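# Bag three balls, set white ball in pan

## Task

Get the orange, blue and green balls completely inside the bag, in the space between its two layers; each ball left out lowers the result. The attempt fails if any corner of the bag's opening sticks far out past the table edge, or if anything is put or knocked off the table. No ball is credited unless, at the finish, the white ball lies in the pan, the pan stands upright on the otherwise empty table, and the bag rests on the table with no part past the edge or inside the pan. A ball still gripped, or touching closed jaws wrapped snugly around it, is not credited, and neither is a ball that drops by more than about a fingernail's thickness when a lifted lip of the bag is lowered. Anything that stays in place at the end only because the robot holds it is not credited.

## Robot and tools

ROBOT. Two arms, left_arm and right_arm, each with six joints and a two-finger gripper. The fingers point along the gripper's +z axis and close along its y axis. The reported hand point sits between the finger pads, roughly 1 cm short of the tips. Occasionally an outside force may briefly pull a held part or shove a loose object.

WORLD FRAME. One frame shared by both arms, in metres: origin on the table surface midway between the arms, +x out across the table, +z up, left_arm on the +y side. The arm names do not refer to image sides. Printed hand positions can be somewhat wrong, more so at long reach.

JOINT ROW. Every command row is a flat list of 14 numbers: left_arm's six joints and its opening, then right_arm's six joints and its opening, even if one arm is idle. Within each arm the joint order is: wrist pitch, shoulder, waist, wrist roll, wrist yaw, elbow. Joint values are absolute target angles in radians (not offsets), in the same form the Joint positions line shows. Stated ranges: waist -2.618 to 3.054, shoulder 0.000 to 3.142, elbow 0.000 to 3.142, wrist pitch -1.571 to 1.571, wrist yaw -1.571 to 1.571, wrist roll -2.094 to 2.094. True ends may differ by up to 0.036 rad either way; a target more than 0.036 rad beyond an end, and beyond the current angle, gets the call rejected. Targets past the real end are clipped, and "joint sent to its limit" may appear (its absence proves nothing). Opening is a scale from -1 (closed) to +1 (fully open). Optionally a row may carry 12 extra numbers in 0 to 1: per-joint stiffness multipliers, left's six then right's six, in the joint order above; they stay in force until changed.

TOOLS.
execute_actions(actions): actions is a list of actions; each action is a list of up to 15 rows; each row runs one step of 1/30 s, and a short action repeats its final row until 15 steps pass. An empty list only returns state and images.
move(target, speed, blocking): target is one row as above, absolute joint angles. All joints travel along paths that finish together, so hands trace curves; duration is clamped to 0.5 to 10 s. speed (rad/s, 0.01 to 2, default 0.5) caps the joint with the longest travel. Finger values are sent at the start. Paths ignore obstacles and the other arm. blocking=false returns after 0.5 s while motion continues; then use wait(0) to check or stop to brake, since other motion commands are refused until it ends.
wait(seconds): 0 to 10; arms keep their last command.
stop(): brakes a running move; fast moves need more room. Fingers continue.
zoom_image(camera, region): region [x0, y0, x1, y1] in pixels of that camera's latest image, origin top-left, at most 504 by 504. Cameras: cam_head_left, cam_head_right, cam_high, cam_left_wrist, cam_right_wrist, all 504x504.
finished_scene(scene): ends for good; scene is 1 or omitted. Make sure the result is stable first.

MOTION LIMITS. Each step the commanded angle is kept within a fixed lead of the measured one: waist 0.202, shoulder 0.258, elbow 0.238, wrist pitch 0.573, wrist yaw and roll 0.522 rad. Targets that would shift a hand over 70 mm from its measured spot are scaled back. Far targets therefore take several actions; re-send the remainder. To keep a joint still, resend its value from the "Joint targets" line.

RESULT LINES. The state line gives each hand's position (m) and quaternion wxyz. Joint positions and Joint velocities list each arm's joints in the order above, then finger-pad gap in metres (0.094 fully open). grip_measured is opening on the command scale; each gripper may read off by about 1 mm. "Joint targets" shows current drive goals. Step readings list joint angles at some steps; HELD marks steps where an arm was held back. "joint command not followed" means a clearance check altered targets. The move: line reports the ending (done, off_target, moving, held, fault), limits=held or limits=none, and each arm's joint farthest from target. Torque readings carry offsets and noise. A MOTOR HOT line appears at 75 °C; at 90 °C the arm halts for 10 s; at 100 °C it goes limp and drops. FAULT lines mean a stopped arm.

GRIPPING. Command about 0.03 below grip_measured for a firm hold, less for a lighter one. Pads push up to roughly 50 to 62 N, less on thin parts, with a brief spike on contact.

CAVEATS. Faster moves hit harder, and targets far beyond a contact press harder. Keep the arms from colliding or pressing each other. Avoid drops, slams, slips and shoving objects off the table. Release all balls and the bag before ending so nothing relies on the grippers. Sustained loads heat motors, so don't hold heavy poses needlessly.

Each tool is called after "Request:" in YAML: its name, and indented under it one key for each argument.

## Session

Request:
execute_actions:
  actions: []

Scene clock: 0.00 s.
left_arm: end_effector_position=(+0.3974, +0.3532, +0.3980) grip_measured=+1.000 end_effector_quat_wxyz=(+0.699, -0.035, +0.714, +0.032) | right_arm: end_effector_position=(+0.3423, -0.3094, +0.3997) grip_measured=+1.000 end_effector_quat_wxyz=(+0.700, +0.020, +0.714, -0.018)
Joint names: [wrist pitch, shoulder, waist, wrist roll, wrist yaw, elbow]
Joint positions: left_arm=[-0.005  1.047  0.016 -0.003  0.014  1.031  0.094] | right_arm=[-0.005  1.054 -0.007  0.002  0.006  1.04   0.094]
Joint velocities: left_arm=[-0.007  0.007 -0.002  0.007  0.037 -0.002  0.   ] | right_arm=[-0.037 -0.002 -0.007 -0.022  0.066  0.002  0.   ]
Joint torques (N m, as the arm reports them, + toward a larger angle): no reading
Motor temperatures (°C, as the motors report them): left_arm=[25 25 28 28 27 24] | right_arm=[24 25 26 26 26 28]
Joint targets: left_arm=[-0.007 1.041 0.016 -0.004 0.014 1.039] | right_arm=[0.002 1.047 -0.007 0.001 0.006 1.053]
Joint stiffness scale: left_arm=[1. 1. 1. 1. 1. 1.] | right_arm=[1. 1. 1. 1. 1. 1.]

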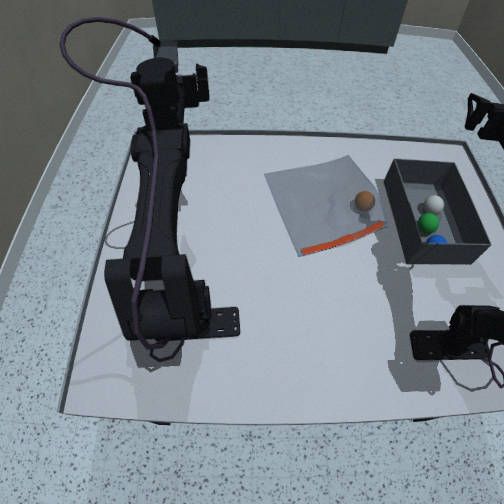

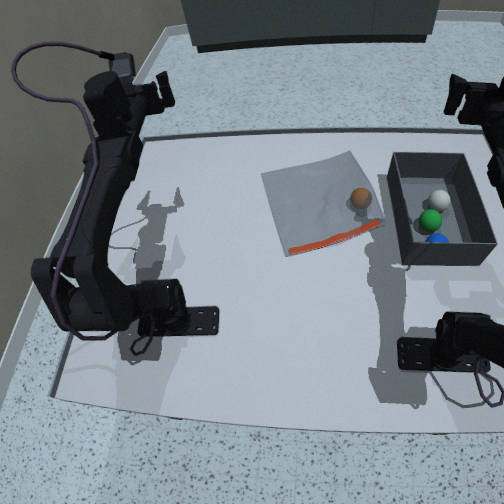

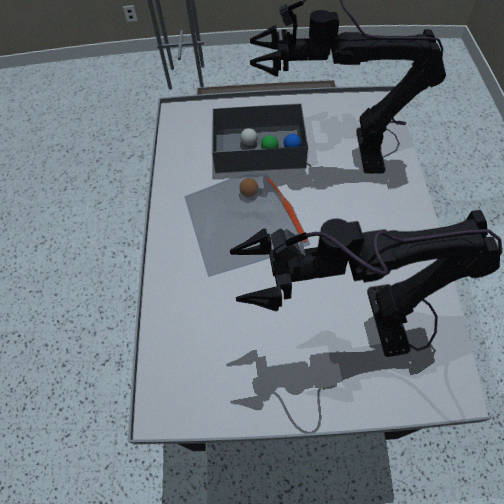

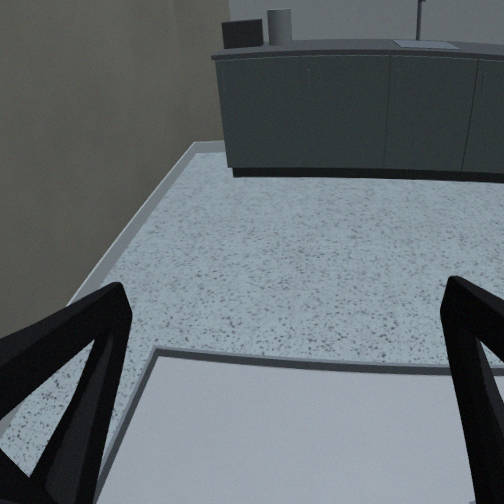

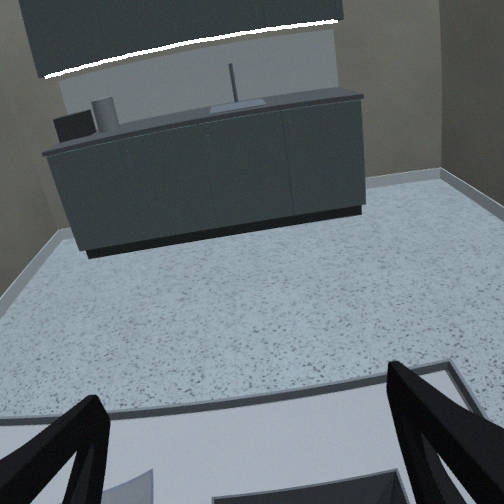

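Request:
zoom_image:
  camera: "cam_head_left"
  region: [250, 140, 504, 280]

Request:
zoom_image:
  camera: "cam_high"
  region: [170, 90, 340, 290]

Region (250, 140, 504, 280) of cam_head_left's 504x504 image, scaled by 1.984, with more detail than that image has; it fills the top 278 rows of this view, and the rest is white.

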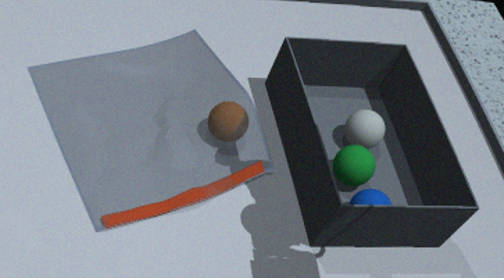

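Region (170, 90, 340, 290) of cam_high's 504x504 image, scaled by 2.520, with more detail than that image has; it fills the left 428 columns of this view, and the rest is white.

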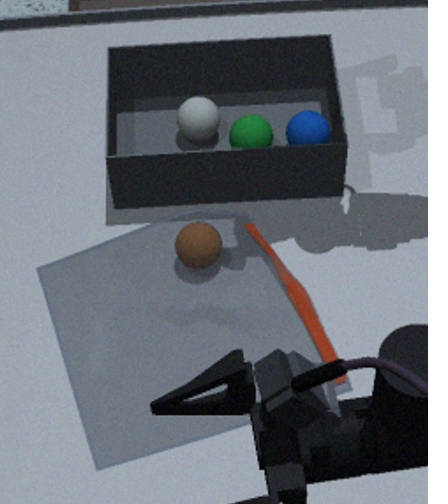

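Request:
move:
  target: [-0.8,1.041,-0.5,0,0,1.039,1, 0.5,1.3,0.4,0,0.3,1.053,1]
  speed: 0.8

Scene clock: 20.67 s.
left_arm: end_effector_position=(+0.3005, +0.1945, +0.2252) grip_measured=+1.000 end_effector_quat_wxyz=(+0.369, +0.182, +0.908, -0.077) | right_arm: end_effector_position=(+0.3865, -0.1884, +0.4208) grip_measured=+1.000 end_effector_quat_wxyz=(+0.777, +0.005, +0.628, +0.046)
Joint names: [wrist pitch, shoulder, waist, wrist roll, wrist yaw, elbow]
Joint positions: left_arm=[-0.782  1.047 -0.489 -0.003  0.006  1.031  0.094] | right_arm=[0.484 1.301 0.391 0.002 0.293 1.04  0.094]
Joint velocities: left_arm=[ 0.051 -0.002 -0.002  0.022  0.022  0.022  0.   ] | right_arm=[-0.022  0.002 -0.022 -0.007  0.037  0.012  0.   ]
Joint torques (N m, as the arm reports them, + toward a larger angle): left_arm=[ 1.23 -3.69 -0.67  0.03 -0.03  6.84] | right_arm=[ 2.49 -4.06  0.64 -0.05  0.01  6.93]
Motor temperatures (°C, as the motors report them): left_arm=[28 26 28 28 27 26] | right_arm=[28 25 26 26 26 29]
Joint targets: left_arm=[-0.800 1.041 -0.500 0.000 0.000 1.039] | right_arm=[0.500 1.300 0.400 -0.000 0.300 1.053]
Joint stiffness scale: left_arm=[1. 1. 1. 1. 1. 1.] | right_arm=[1. 1. 1. 1. 1. 1.]
move: done; limits=none; left_arm: farthest joint: the wrist pitch, 0.018 radians from its target (0.795 radians at the start); right_arm: farthest joint: the wrist pitch, 0.016 radians from its target (0.505 radians at the start)
camera_calibration (this result's frames):
cam_left_wrist: T_world_to_cam=[[-0.379456, -0.919657, -0.101216, 0.319082], [-0.908105, 0.391144, -0.149505, 0.247118], [0.177083, 0.0351847, -0.983567, 0.267957], [0, 0, 0, 1]] pos_world=[0.298036, 0.187359, 0.332796]
cam_right_wrist: T_world_to_cam=[[0.0726324, -0.97422, -0.213587, -0.12381], [-0.258022, 0.188507, -0.94757, 0.589265], [0.963405, 0.123934, -0.237679, -0.133388], [0, 0, 0, 1]] pos_world=[0.289543, -0.215167, 0.500222]

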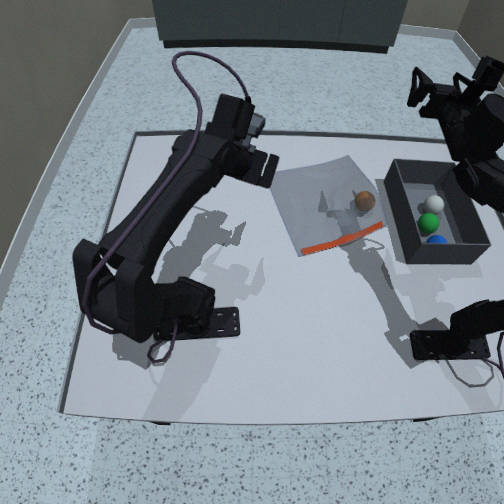

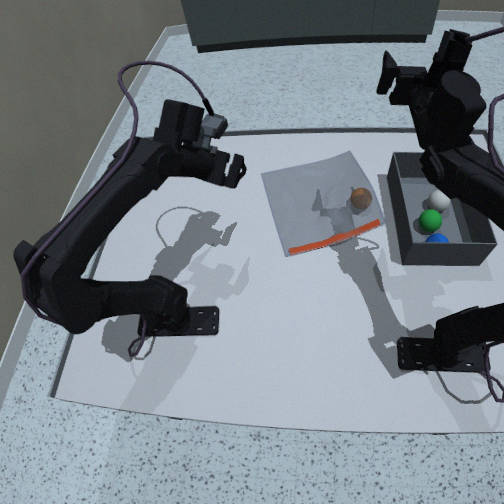

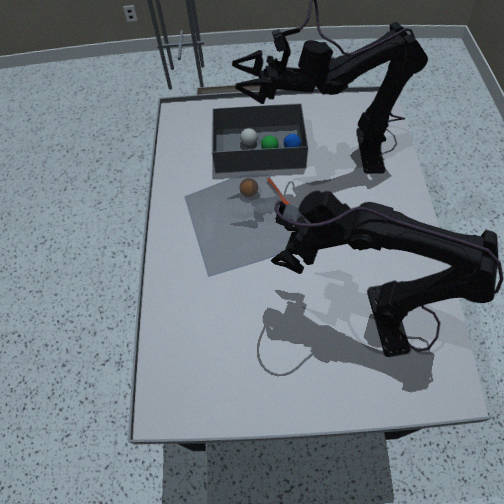

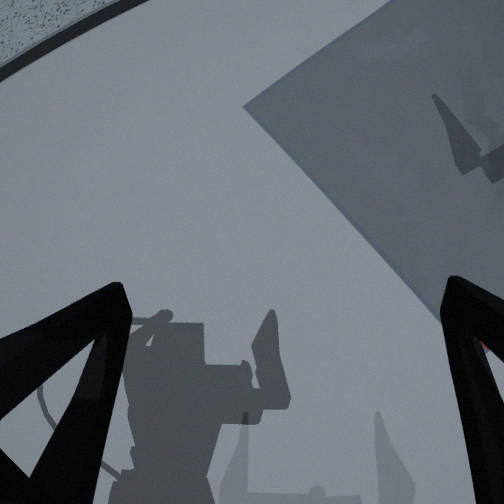

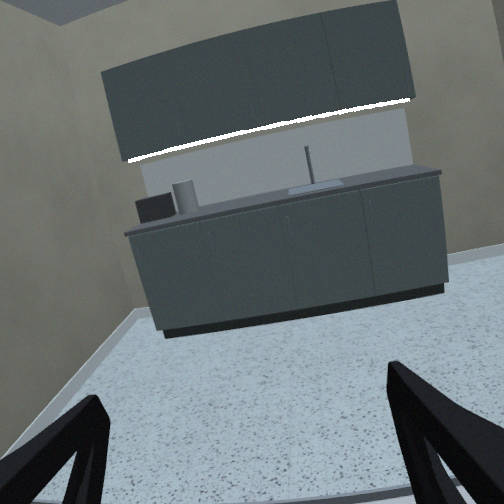

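Request:
move:
  target: [-0.8,1.041,-0.2,0,0,1.039,1, -0.2,0.955,0.6,0,0,0.458,1]
  speed: 0.8

Scene clock: 42.47 s.
left_arm: end_effector_position=(+0.3222, +0.2773, +0.2252) grip_measured=+1.000 end_effector_quat_wxyz=(+0.376, +0.054, +0.925, -0.024) | right_arm: end_effector_position=(+0.2181, -0.1333, +0.1066) grip_measured=+1.000 end_effector_quat_wxyz=(+0.402, -0.243, +0.876, +0.109)
Joint names: [wrist pitch, shoulder, waist, wrist roll, wrist yaw, elbow]
Joint positions: left_arm=[-0.782  1.047 -0.211 -0.003  0.003  1.031  0.094] | right_arm=[-0.196  0.979  0.588  0.002  0.008  0.463  0.094]
Joint velocities: left_arm=[ 0.022 -0.007 -0.007 -0.095 -0.051 -0.027  0.   ] | right_arm=[-0.051 -0.012 -0.012  0.022 -0.007 -0.012  0.   ]
Joint torques (N m, as the arm reports them, + toward a larger angle): left_arm=[ 1.23 -3.68  0.71  0.02 -0.01  6.89] | right_arm=[ 2.17 -3.24  0.83 -0.05 -0.09  5.55]
Motor temperatures (°C, as the motors report them): left_arm=[28 26 28 28 27 26] | right_arm=[29 25 26 26 26 30]
Joint targets: left_arm=[-0.800 1.041 -0.200 0.000 -0.000 1.039] | right_arm=[-0.200 0.955 0.600 -0.000 0.000 0.458]
Joint stiffness scale: left_arm=[1. 1. 1. 1. 1. 1.] | right_arm=[1. 1. 1. 1. 1. 1.]
move: off_target (right_arm); limits=none; left_arm: farthest joint: the wrist pitch, 0.018 radians from its target (0.018 radians at the start); right_arm: farthest joint: the shoulder, 0.024 radians from its target (0.346 radians at the start)
camera_calibration (this result's frames):
cam_left_wrist: T_world_to_cam=[[-0.110582, -0.988503, -0.103121, 0.336396], [-0.980852, 0.125282, -0.14911, 0.331486], [0.160315, 0.0846578, -0.983429, 0.252785], [0, 0, 0, 1]] pos_world=[0.321813, 0.269599, 0.332713]
cam_right_wrist: T_world_to_cam=[[0.411446, -0.906582, -0.0939179, -0.202623], [-0.855925, -0.34892, -0.381639, 0.236096], [0.313217, 0.23741, -0.919528, 0.176981], [0, 0, 0, 1]] pos_world=[0.230015, -0.143334, 0.233813]

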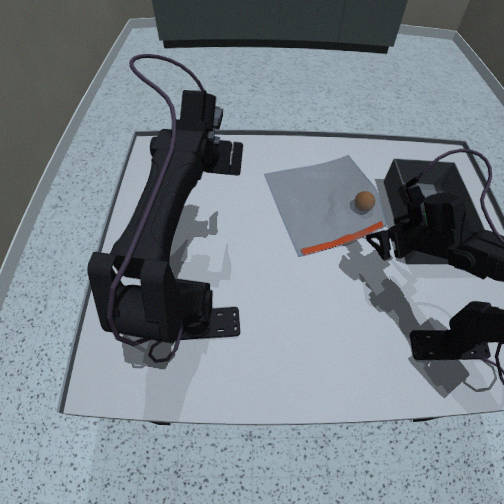

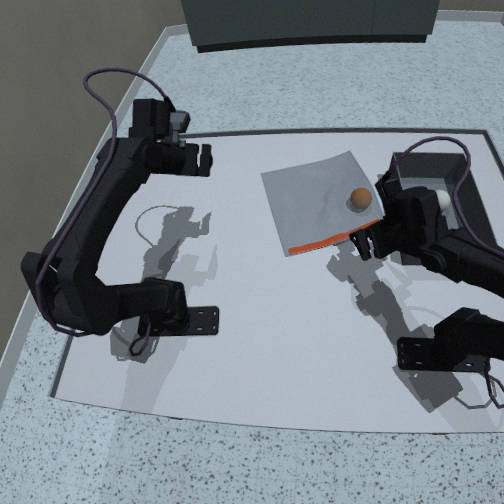

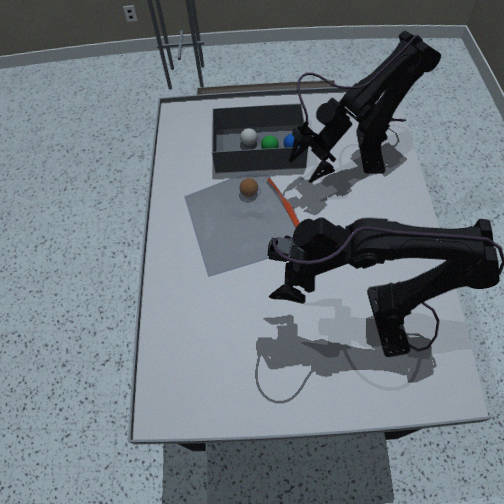

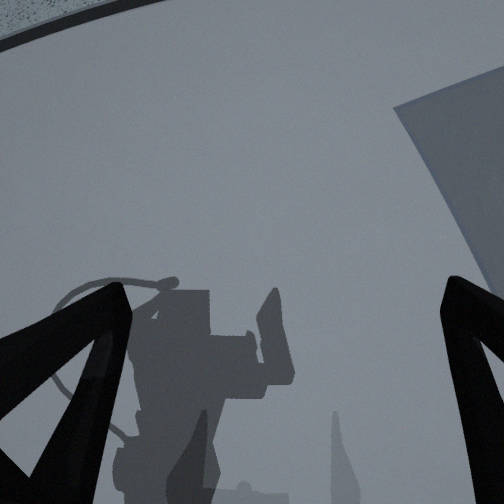

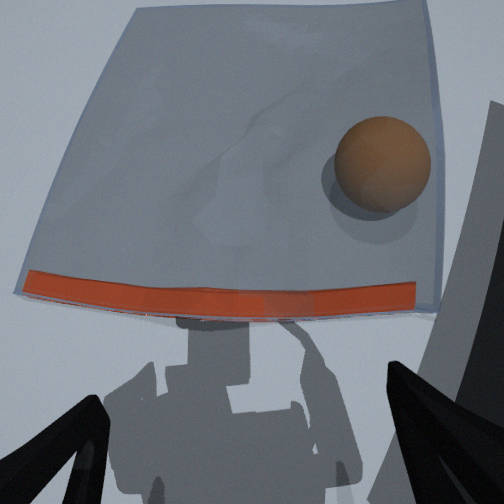

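Request:
zoom_image:
  camera: "cam_right_wrist"
  region: [200, 80, 460, 340]

Request:
zoom_image:
  camera: "cam_high"
  region: [220, 160, 320, 240]

Request:
zoom_image:
  camera: "cam_head_left"
  region: [290, 170, 400, 265]

Region (200, 80, 460, 340) of cam_right_wrist's 504x504 image, scaled by 1.938, with more detail than that image has.

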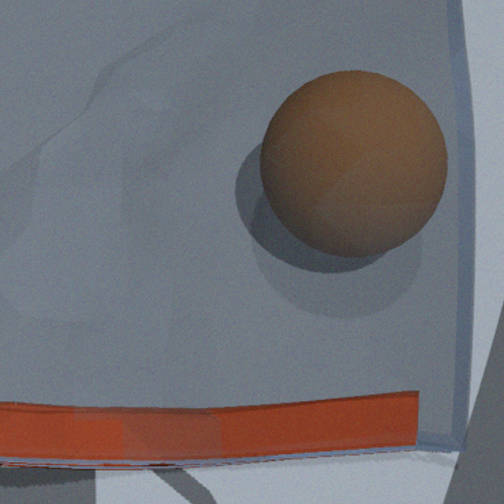

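Region (220, 160, 320, 240) of cam_high's 504x504 image, scaled by 5.040, with more detail than that image has; it fills the top 403 rows of this view, and the rest is white.

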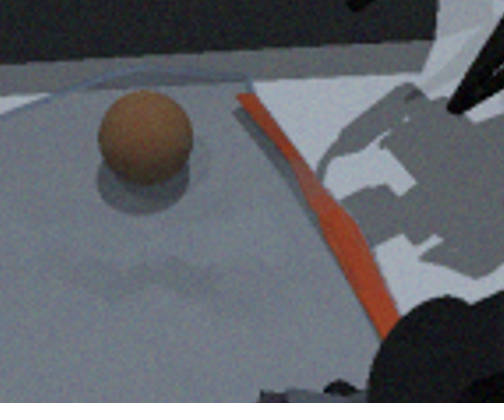

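Region (290, 170, 400, 265) of cam_head_left's 504x504 image, scaled by 4.582, with more detail than that image has; it fills the top 435 rows of this view, and the rest is white.

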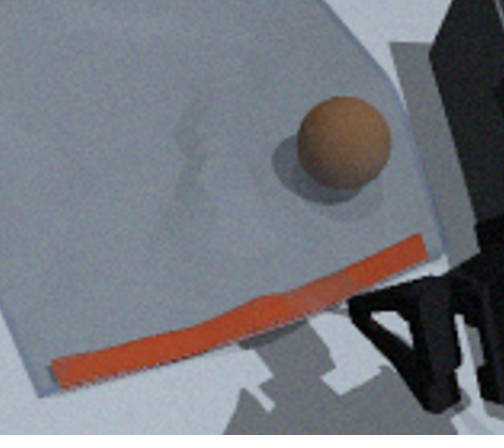

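Request:
move:
  target: [-0.8,1.041,0.0,0,0,1.039,1, 1.54,2.25,1.54,1.57,1.45,0.71,-0.6]
  speed: 0.8

Scene clock: 84.83 s.
left_arm: end_effector_position=(+0.3232, +0.3385, +0.2252) grip_measured=+1.000 end_effector_quat_wxyz=(+0.376, -0.039, +0.926, +0.013) | right_arm: end_effector_position=(+0.1599, +0.0328, +0.0750) grip_measured=-0.597 end_effector_quat_wxyz=(+0.495, +0.478, +0.524, +0.502)
Joint names: [wrist pitch, shoulder, waist, wrist roll, wrist yaw, elbow]
Joint positions: left_arm=[-0.782  1.047 -0.012 -0.003  0.003  1.031  0.094] | right_arm=[1.535 2.25  1.535 1.571 1.441 0.675 0.019]
Joint velocities: left_arm=[ 0.051 -0.002 -0.012  0.007 -0.037  0.002  0.   ] | right_arm=[ 0.022  0.007  0.002  0.037  0.007  0.012 -0.001]
Joint torques (N m, as the arm reports them, + toward a larger angle): left_arm=[ 1.23 -3.65  0.79  0.02 -0.01  6.89] | right_arm=[ 1.9  -7.25  0.39 -0.05  0.09  4.6 ]
Motor temperatures (°C, as the motors report them): left_arm=[29 26 28 28 27 27] | right_arm=[30 25 26 26 26 30]
Joint targets: left_arm=[-0.800 1.041 0.000 -0.000 -0.000 1.039] | right_arm=[1.540 2.250 1.540 1.570 1.450 0.710]
Joint stiffness scale: left_arm=[1. 1. 1. 1. 1. 1.] | right_arm=[1. 1. 1. 1. 1. 1.]
move: off_target (right_arm); limits=none; left_arm: farthest joint: the wrist pitch, 0.018 radians from its target (0.018 radians at the start); right_arm: farthest joint: the elbow, 0.035 radians from its target (0.247 radians at the start)
camera_calibration (this result's frames):
cam_left_wrist: T_world_to_cam=[[0.0875235, -0.990811, -0.103121, 0.333738], [-0.986225, -0.0715994, -0.14911, 0.393244], [0.140356, 0.114751, -0.983429, 0.2437], [0, 0, 0, 1]] pos_world=[0.324412, 0.330862, 0.332713]
cam_right_wrist: T_world_to_cam=[[-0.0327497, 0.107197, -0.993698, 0.074184], [-0.488404, 0.865722, 0.109488, 0.0967821], [0.872003, 0.488912, 0.0240032, -0.0417067], [0, 0, 0, 1]] pos_world=[0.0860666, -0.0713478, 0.0641211]

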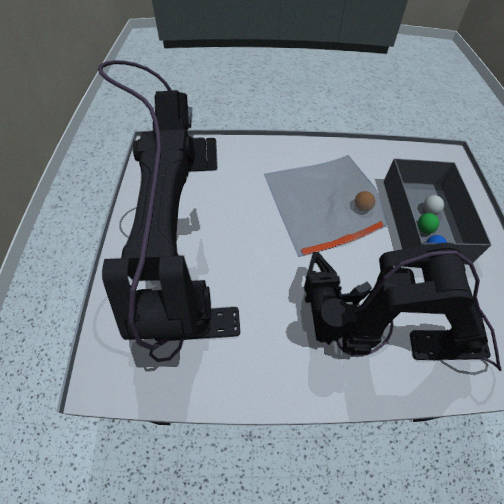

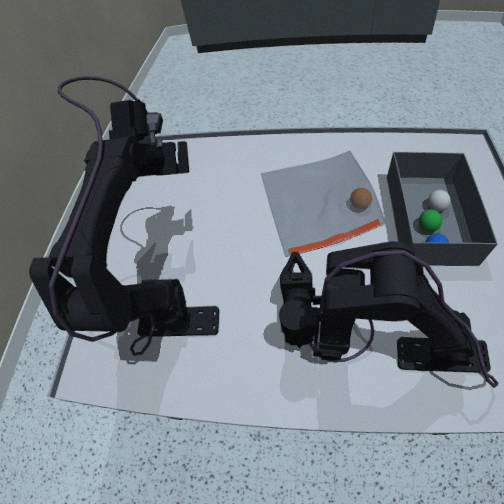

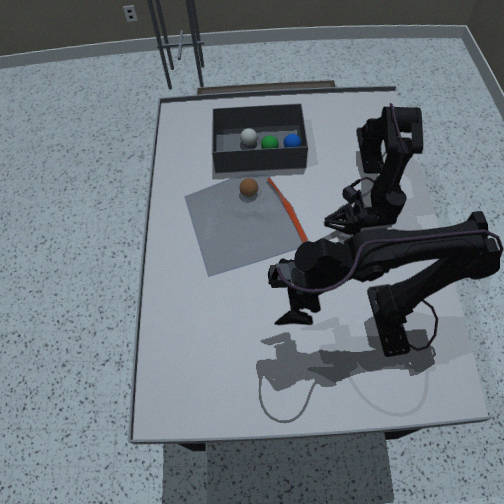

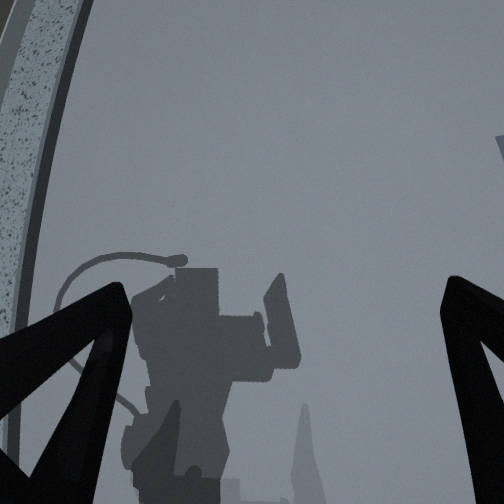

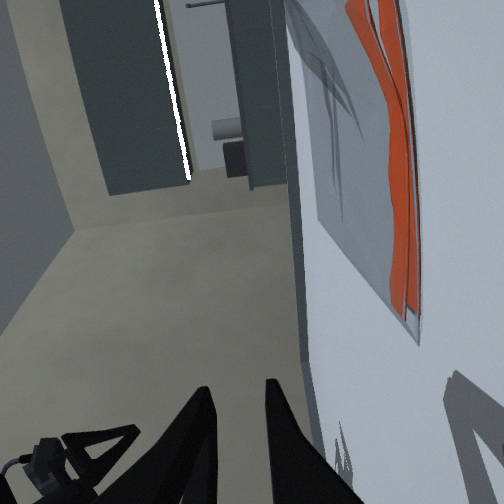

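Request:
move:
  target: [-0.8,1.041,0.0,0,0,1.039,1, 1.54,2.25,1.2,1.57,1.57,0.73,-0.6]
  speed: 0.6

Scene clock: 89.57 s.
left_arm: end_effector_position=(+0.3232, +0.3385, +0.2252) grip_measured=+1.000 end_effector_quat_wxyz=(+0.376, -0.039, +0.926, +0.013) | right_arm: end_effector_position=(+0.2498, -0.0656, +0.0791) grip_measured=-0.597 end_effector_quat_wxyz=(+0.592, +0.587, +0.394, +0.387)
Joint names: [wrist pitch, shoulder, waist, wrist roll, wrist yaw, elbow]
Joint positions: left_arm=[-0.782  1.047 -0.012 -0.003  0.003  1.031  0.094] | right_arm=[1.537 2.25  1.202 1.572 1.561 0.699 0.019]
Joint velocities: left_arm=[ 0.007 -0.017  0.007  0.022  0.051  0.007  0.   ] | right_arm=[ 0.007 -0.002 -0.002  0.051  0.022 -0.002 -0.   ]
Joint torques (N m, as the arm reports them, + toward a larger angle): left_arm=[ 1.23 -3.66  0.77  0.03 -0.02  6.9 ] | right_arm=[ 1.78 -7.28 -0.11 -0.05  0.05  4.4 ]
Motor temperatures (°C, as the motors report them): left_arm=[29 26 28 28 27 27] | right_arm=[30 26 26 26 26 30]
Joint targets: left_arm=[-0.800 1.041 0.000 -0.000 -0.000 1.039] | right_arm=[1.540 2.250 1.200 1.570 1.570 0.730]
Joint stiffness scale: left_arm=[1. 1. 1. 1. 1. 1.] | right_arm=[1. 1. 1. 1. 1. 1.]
move: off_target (right_arm); limits=none; left_arm: farthest joint: the wrist pitch, 0.018 radians from its target (0.018 radians at the start); right_arm: farthest joint: the elbow, 0.031 radians from its target (0.055 radians at the start)
camera_calibration (this result's frames):
cam_left_wrist: T_world_to_cam=[[0.0875235, -0.990811, -0.103121, 0.333738], [-0.986225, -0.0715994, -0.14911, 0.393244], [0.140356, 0.114751, -0.983429, 0.2437], [0, 0, 0, 1]] pos_world=[0.324412, 0.330862, 0.332713]
cam_right_wrist: T_world_to_cam=[[0.0322828, 0.132863, -0.990609, 0.0769803], [-0.0618771, 0.98949, 0.130696, 0.125318], [0.997562, 0.0570768, 0.0401646, -0.132966], [0, 0, 0, 1]] pos_world=[0.137911, -0.126639, 0.0652194]

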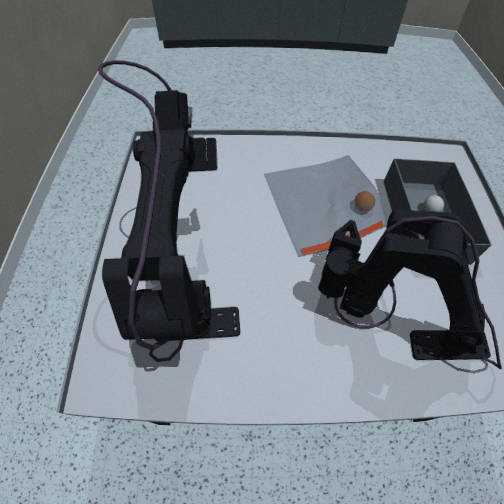

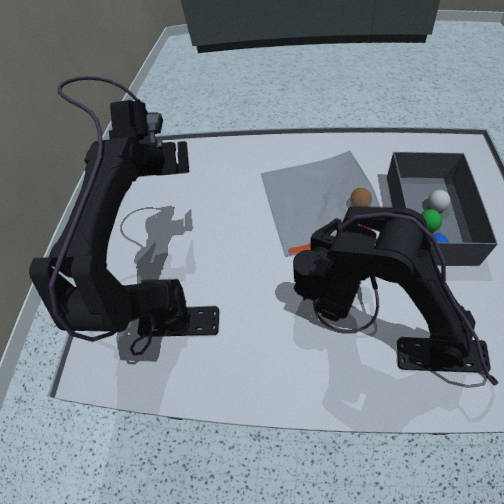

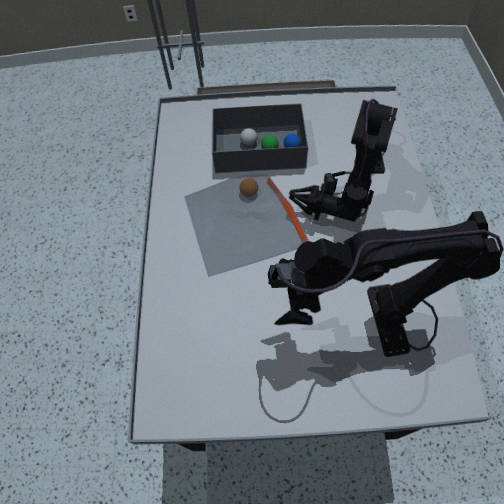

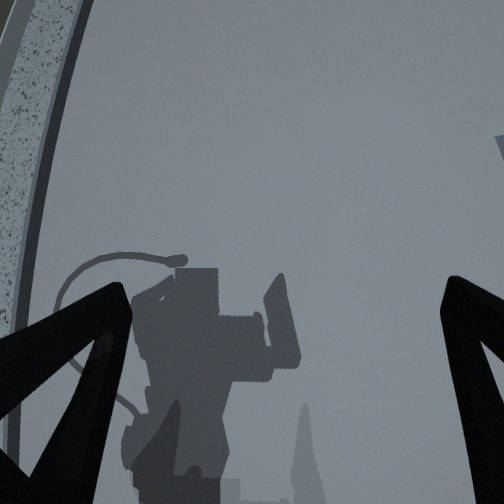

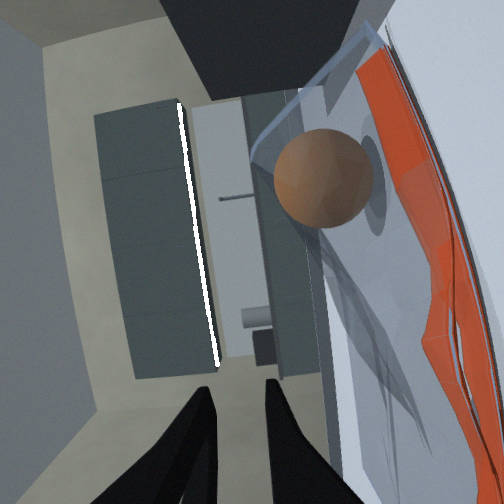

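Request:
zoom_image:
  camera: "cam_right_wrist"
  region: [340, 200, 504, 504]

Request:
zoom_image:
  camera: "cam_right_wrist"
  region: [230, 0, 480, 250]

Region (340, 200, 504, 504) of cam_right_wrist's 504x504 image, scaled by 1.658, with more detail than that image has; it fills the left 272 columns of this view, and the rest is white.

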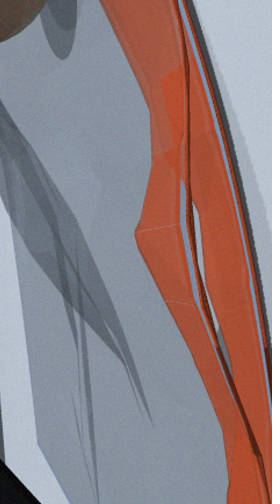

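Region (230, 0, 480, 250) of cam_right_wrist's 504x504 image, scaled by 2.016, with more detail than that image has.

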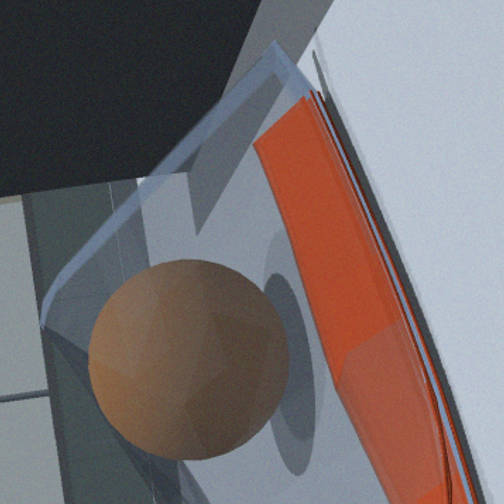

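Request:
move:
  target: [-0.8,1.3,-0.5,0,-0.4,1.2,-0.36, -1.5,1.84,0.0,0,0,1.9,0.6]
  speed: 1.2

Request:
move:
  target: [-0.76,2.2,-1.56,0,-1.07,1.5,-0.36, -1.5,1.84,0.0,0,0,1.9,0.6]
  speed: 0.7

Scene clock: 134.37 s.
left_arm: end_effector_position=(+0.3606, +0.2439, +0.2176) grip_measured=-0.357 end_effector_quat_wxyz=(+0.351, +0.119, +0.922, +0.115) | right_arm: end_effector_position=(+0.3183, -0.3043, +0.1866) grip_measured=+0.597 end_effector_quat_wxyz=(+0.043, +0.021, +0.999, -0.004)
Joint names: [wrist pitch, shoulder, waist, wrist roll, wrist yaw, elbow]
Joint positions: left_arm=[-0.783  1.294 -0.489 -0.003 -0.389  1.173  0.03 ] | right_arm=[-1.493  1.855  0.005  0.006  0.008  1.864  0.075]
Joint velocities: left_arm=[ 0.037  0.007 -0.017  0.037 -0.051  0.007  0.   ] | right_arm=[-0.037  0.007 -0.007 -0.037  0.022 -0.007 -0.001]
Joint torques (N m, as the arm reports them, + toward a larger angle): left_arm=[ 1.07 -4.87 -0.78  0.02 -0.23  8.28] | right_arm=[ 0.86 -8.17 -0.29 -0.08 -0.07  7.23]
Motor temperatures (°C, as the motors report them): left_arm=[30 26 28 28 27 27] | right_arm=[29 28 26 26 26 30]
Joint targets: left_arm=[-0.800 1.300 -0.500 -0.000 -0.400 1.200] | right_arm=[-1.500 1.840 0.000 0.000 0.000 1.900]
Joint stiffness scale: left_arm=[1. 1. 1. 1. 1. 1.] | right_arm=[1. 1. 1. 1. 1. 1.]
move: off_target (left_arm, right_arm); limits=none; left_arm: farthest joint: the elbow, 0.027 radians from its target (0.169 radians at the start); right_arm: farthest joint: the elbow, 0.036 radians from its target (1.201 radians at the start)
camera_calibration (this result's frames):
cam_left_wrist: T_world_to_cam=[[-0.133156, -0.908065, -0.397098, 0.359349], [-0.981219, 0.177206, -0.0762014, 0.343841], [0.139564, 0.379493, -0.914607, 0.162628], [0, 0, 0, 1]] pos_world=[0.362536, 0.203666, 0.317639]
cam_right_wrist: T_world_to_cam=[[-0.191333, -0.981395, 0.0159867, -0.242797], [-0.913347, 0.183984, 0.363245, 0.334243], [-0.359428, 0.0548995, -0.931556, 0.420524], [0, 0, 0, 1]] pos_world=[0.409973, -0.322862, 0.274212]

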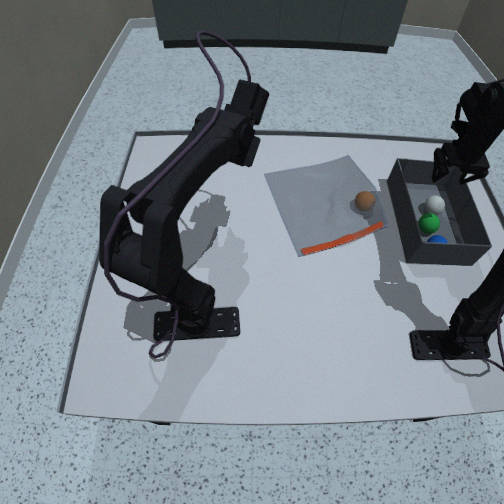

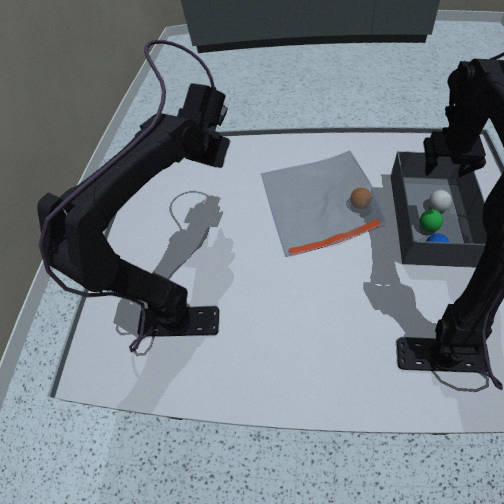

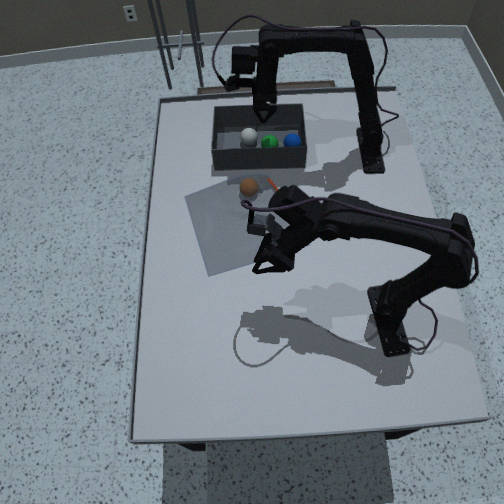

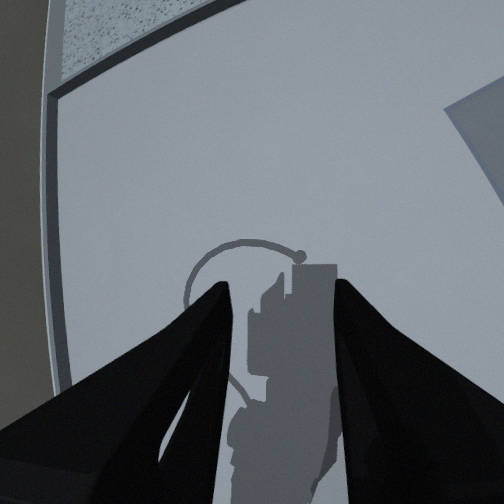

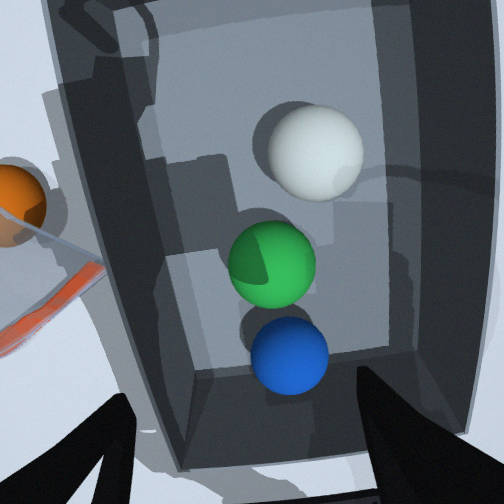

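Scene clock: 136.73 s.
left_arm: end_effector_position=(+0.2108, -0.0802, +0.0525) grip_measured=-0.357 end_effector_quat_wxyz=(+0.359, +0.568, +0.652, +0.350) | right_arm: end_effector_position=(+0.3182, -0.3042, +0.1866) grip_measured=+0.597 end_effector_quat_wxyz=(+0.043, +0.021, +0.999, -0.004)
Joint names: [wrist pitch, shoulder, waist, wrist roll, wrist yaw, elbow]
Joint positions: left_arm=[-0.769  2.209 -1.569 -0.003 -1.049  1.476  0.03 ] | right_arm=[-1.493  1.855  0.005  0.006  0.007  1.864  0.075]
Joint velocities: left_arm=[ 0.037 -0.012  0.002  0.022  0.037 -0.022 -0.001] | right_arm=[-0.051  0.007  0.002  0.007  0.037 -0.002  0.001]
Joint torques (N m, as the arm reports them, + toward a larger angle): left_arm=[  0.37 -13.55   0.57   0.02  -0.59   6.95] | right_arm=[ 0.86 -8.18 -0.29 -0.09 -0.07  7.23]
Motor temperatures (°C, as the motors report them): left_arm=[29 26 28 28 27 27] | right_arm=[29 28 26 26 26 30]
Joint targets: left_arm=[-0.760 2.200 -1.560 0.000 -1.070 1.500] | right_arm=[-1.500 1.840 -0.000 0.000 -0.000 1.900]
Joint stiffness scale: left_arm=[1. 1. 1. 1. 1. 1.] | right_arm=[1. 1. 1. 1. 1. 1.]
move: off_target (left_arm, right_arm); limits=none; left_arm: farthest joint: the elbow, 0.024 radians from its target (0.327 radians at the start); right_arm: farthest joint: the elbow, 0.036 radians from its target (0.036 radians at the start)
camera_calibration (this result's frames):
cam_left_wrist: T_world_to_cam=[[-0.422885, -0.0345866, -0.905523, 0.137279], [-0.578819, 0.779169, 0.240552, 0.188544], [0.697235, 0.625859, -0.349518, 0.0280483], [0, 0, 0, 1]] pos_world=[0.14763, -0.159714, 0.0887585]
cam_right_wrist: T_world_to_cam=[[-0.19089, -0.981492, 0.0153281, -0.242725], [-0.913299, 0.183307, 0.363708, 0.333831], [-0.359786, 0.055429, -0.931387, 0.420719], [0, 0, 0, 1]] pos_world=[0.409923, -0.322747, 0.274156]

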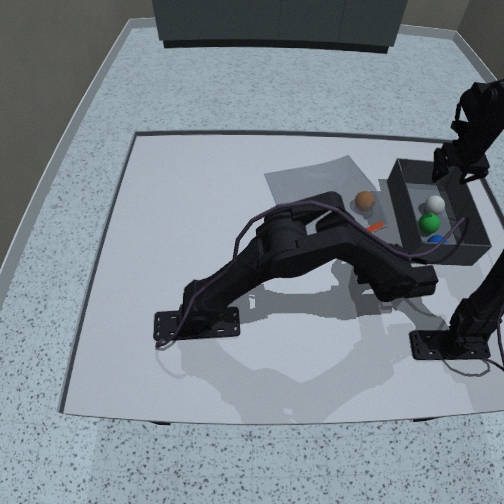

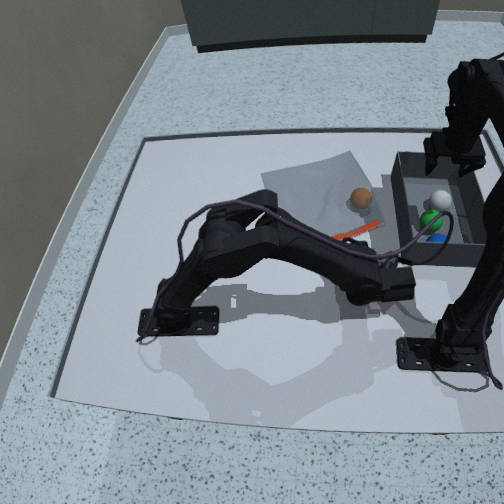

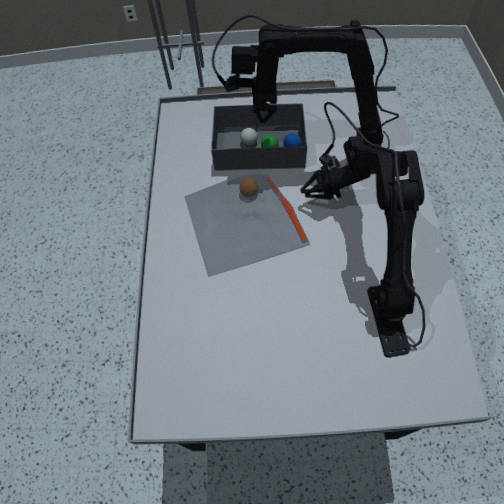

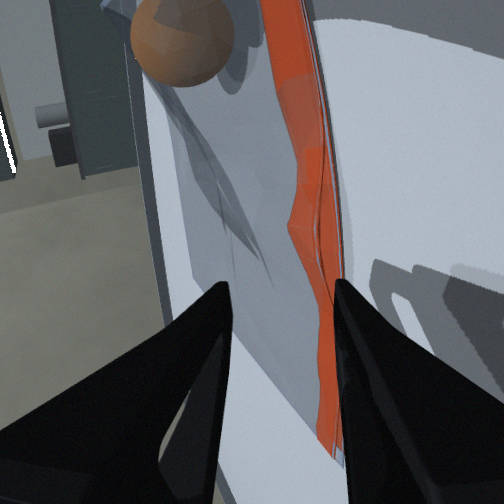

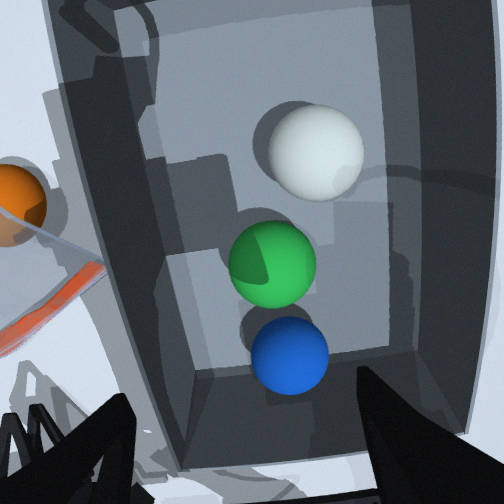

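Request:
move:
  target: [-0.69,2.258,-1.56,0,-1.07,1.494,-0.36, -1.5,1.84,0.0,0,0,1.9,0.6]
  speed: 0.15

Scene clock: 145.00 s.
left_arm: end_effector_position=(+0.2114, -0.0867, +0.0345) grip_measured=-0.357 end_effector_quat_wxyz=(+0.364, +0.565, +0.655, +0.345) | right_arm: end_effector_position=(+0.3182, -0.3042, +0.1866) grip_measured=+0.597 end_effector_quat_wxyz=(+0.043, +0.021, +0.999, -0.004)
Joint names: [wrist pitch, shoulder, waist, wrist roll, wrist yaw, elbow]
Joint positions: left_arm=[-0.706  2.257 -1.569 -0.003 -1.049  1.476  0.03 ] | right_arm=[-1.493  1.855  0.005  0.006  0.007  1.864  0.075]
Joint velocities: left_arm=[ 0.007 -0.002 -0.012 -0.037  0.022 -0.002  0.   ] | right_arm=[ 0.007  0.012 -0.012  0.007 -0.037  0.017 -0.   ]
Joint torques (N m, as the arm reports them, + toward a larger angle): left_arm=[  0.44 -12.83   0.57   0.02  -0.59   6.36] | right_arm=[ 0.86 -8.19 -0.29 -0.09 -0.07  7.23]
Motor temperatures (°C, as the motors report them): left_arm=[29 28 28 28 27 27] | right_arm=[28 28 26 26 26 30]
Joint targets: left_arm=[-0.690 2.258 -1.560 -0.000 -1.070 1.494] | right_arm=[-1.500 1.840 0.000 0.000 0.000 1.900]
Joint stiffness scale: left_arm=[1. 1. 1. 1. 1. 1.] | right_arm=[1. 1. 1. 1. 1. 1.]
move: off_target (left_arm, right_arm); limits=none; left_arm: farthest joint: the wrist yaw, 0.021 radians from its target (0.020 radians at the start); right_arm: farthest joint: the elbow, 0.036 radians from its target (0.036 radians at the start)
camera_calibration (this result's frames):
cam_left_wrist: T_world_to_cam=[[-0.421543, -0.0486858, -0.905501, 0.119502], [-0.579166, 0.782813, 0.227533, 0.199078], [0.69776, 0.62035, -0.358186, 0.0250611], [0, 0, 0, 1]] pos_world=[0.148187, -0.165569, 0.0718886]
cam_right_wrist: T_world_to_cam=[[-0.19089, -0.981492, 0.0153281, -0.242725], [-0.913299, 0.183307, 0.363708, 0.333831], [-0.359786, 0.055429, -0.931387, 0.420719], [0, 0, 0, 1]] pos_world=[0.409923, -0.322747, 0.274156]

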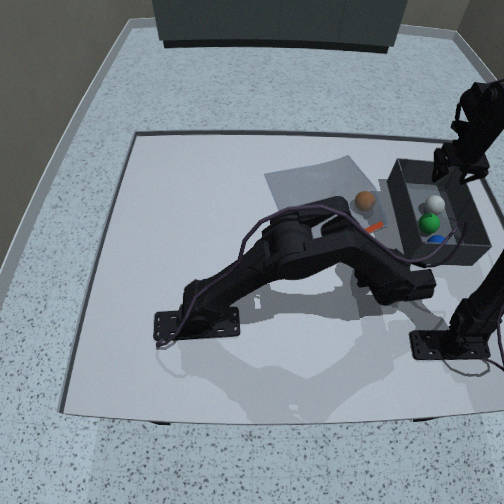

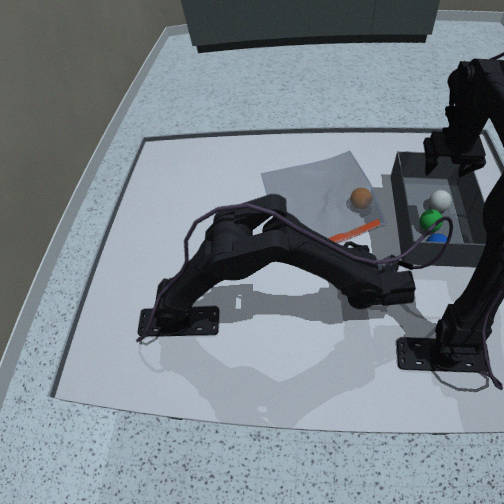

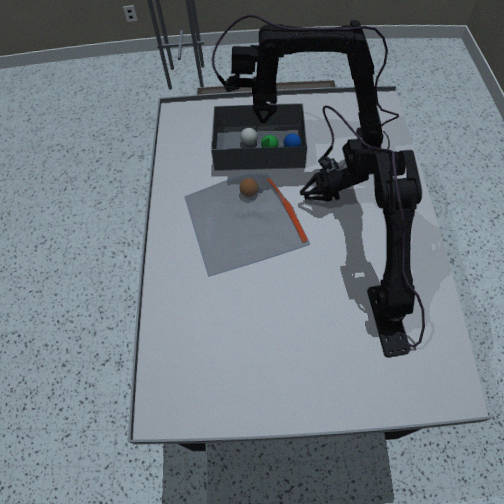

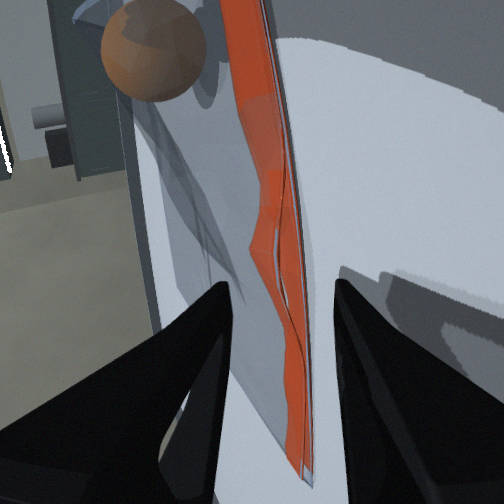

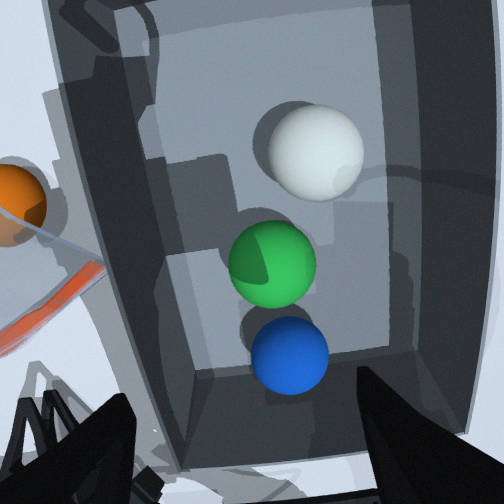

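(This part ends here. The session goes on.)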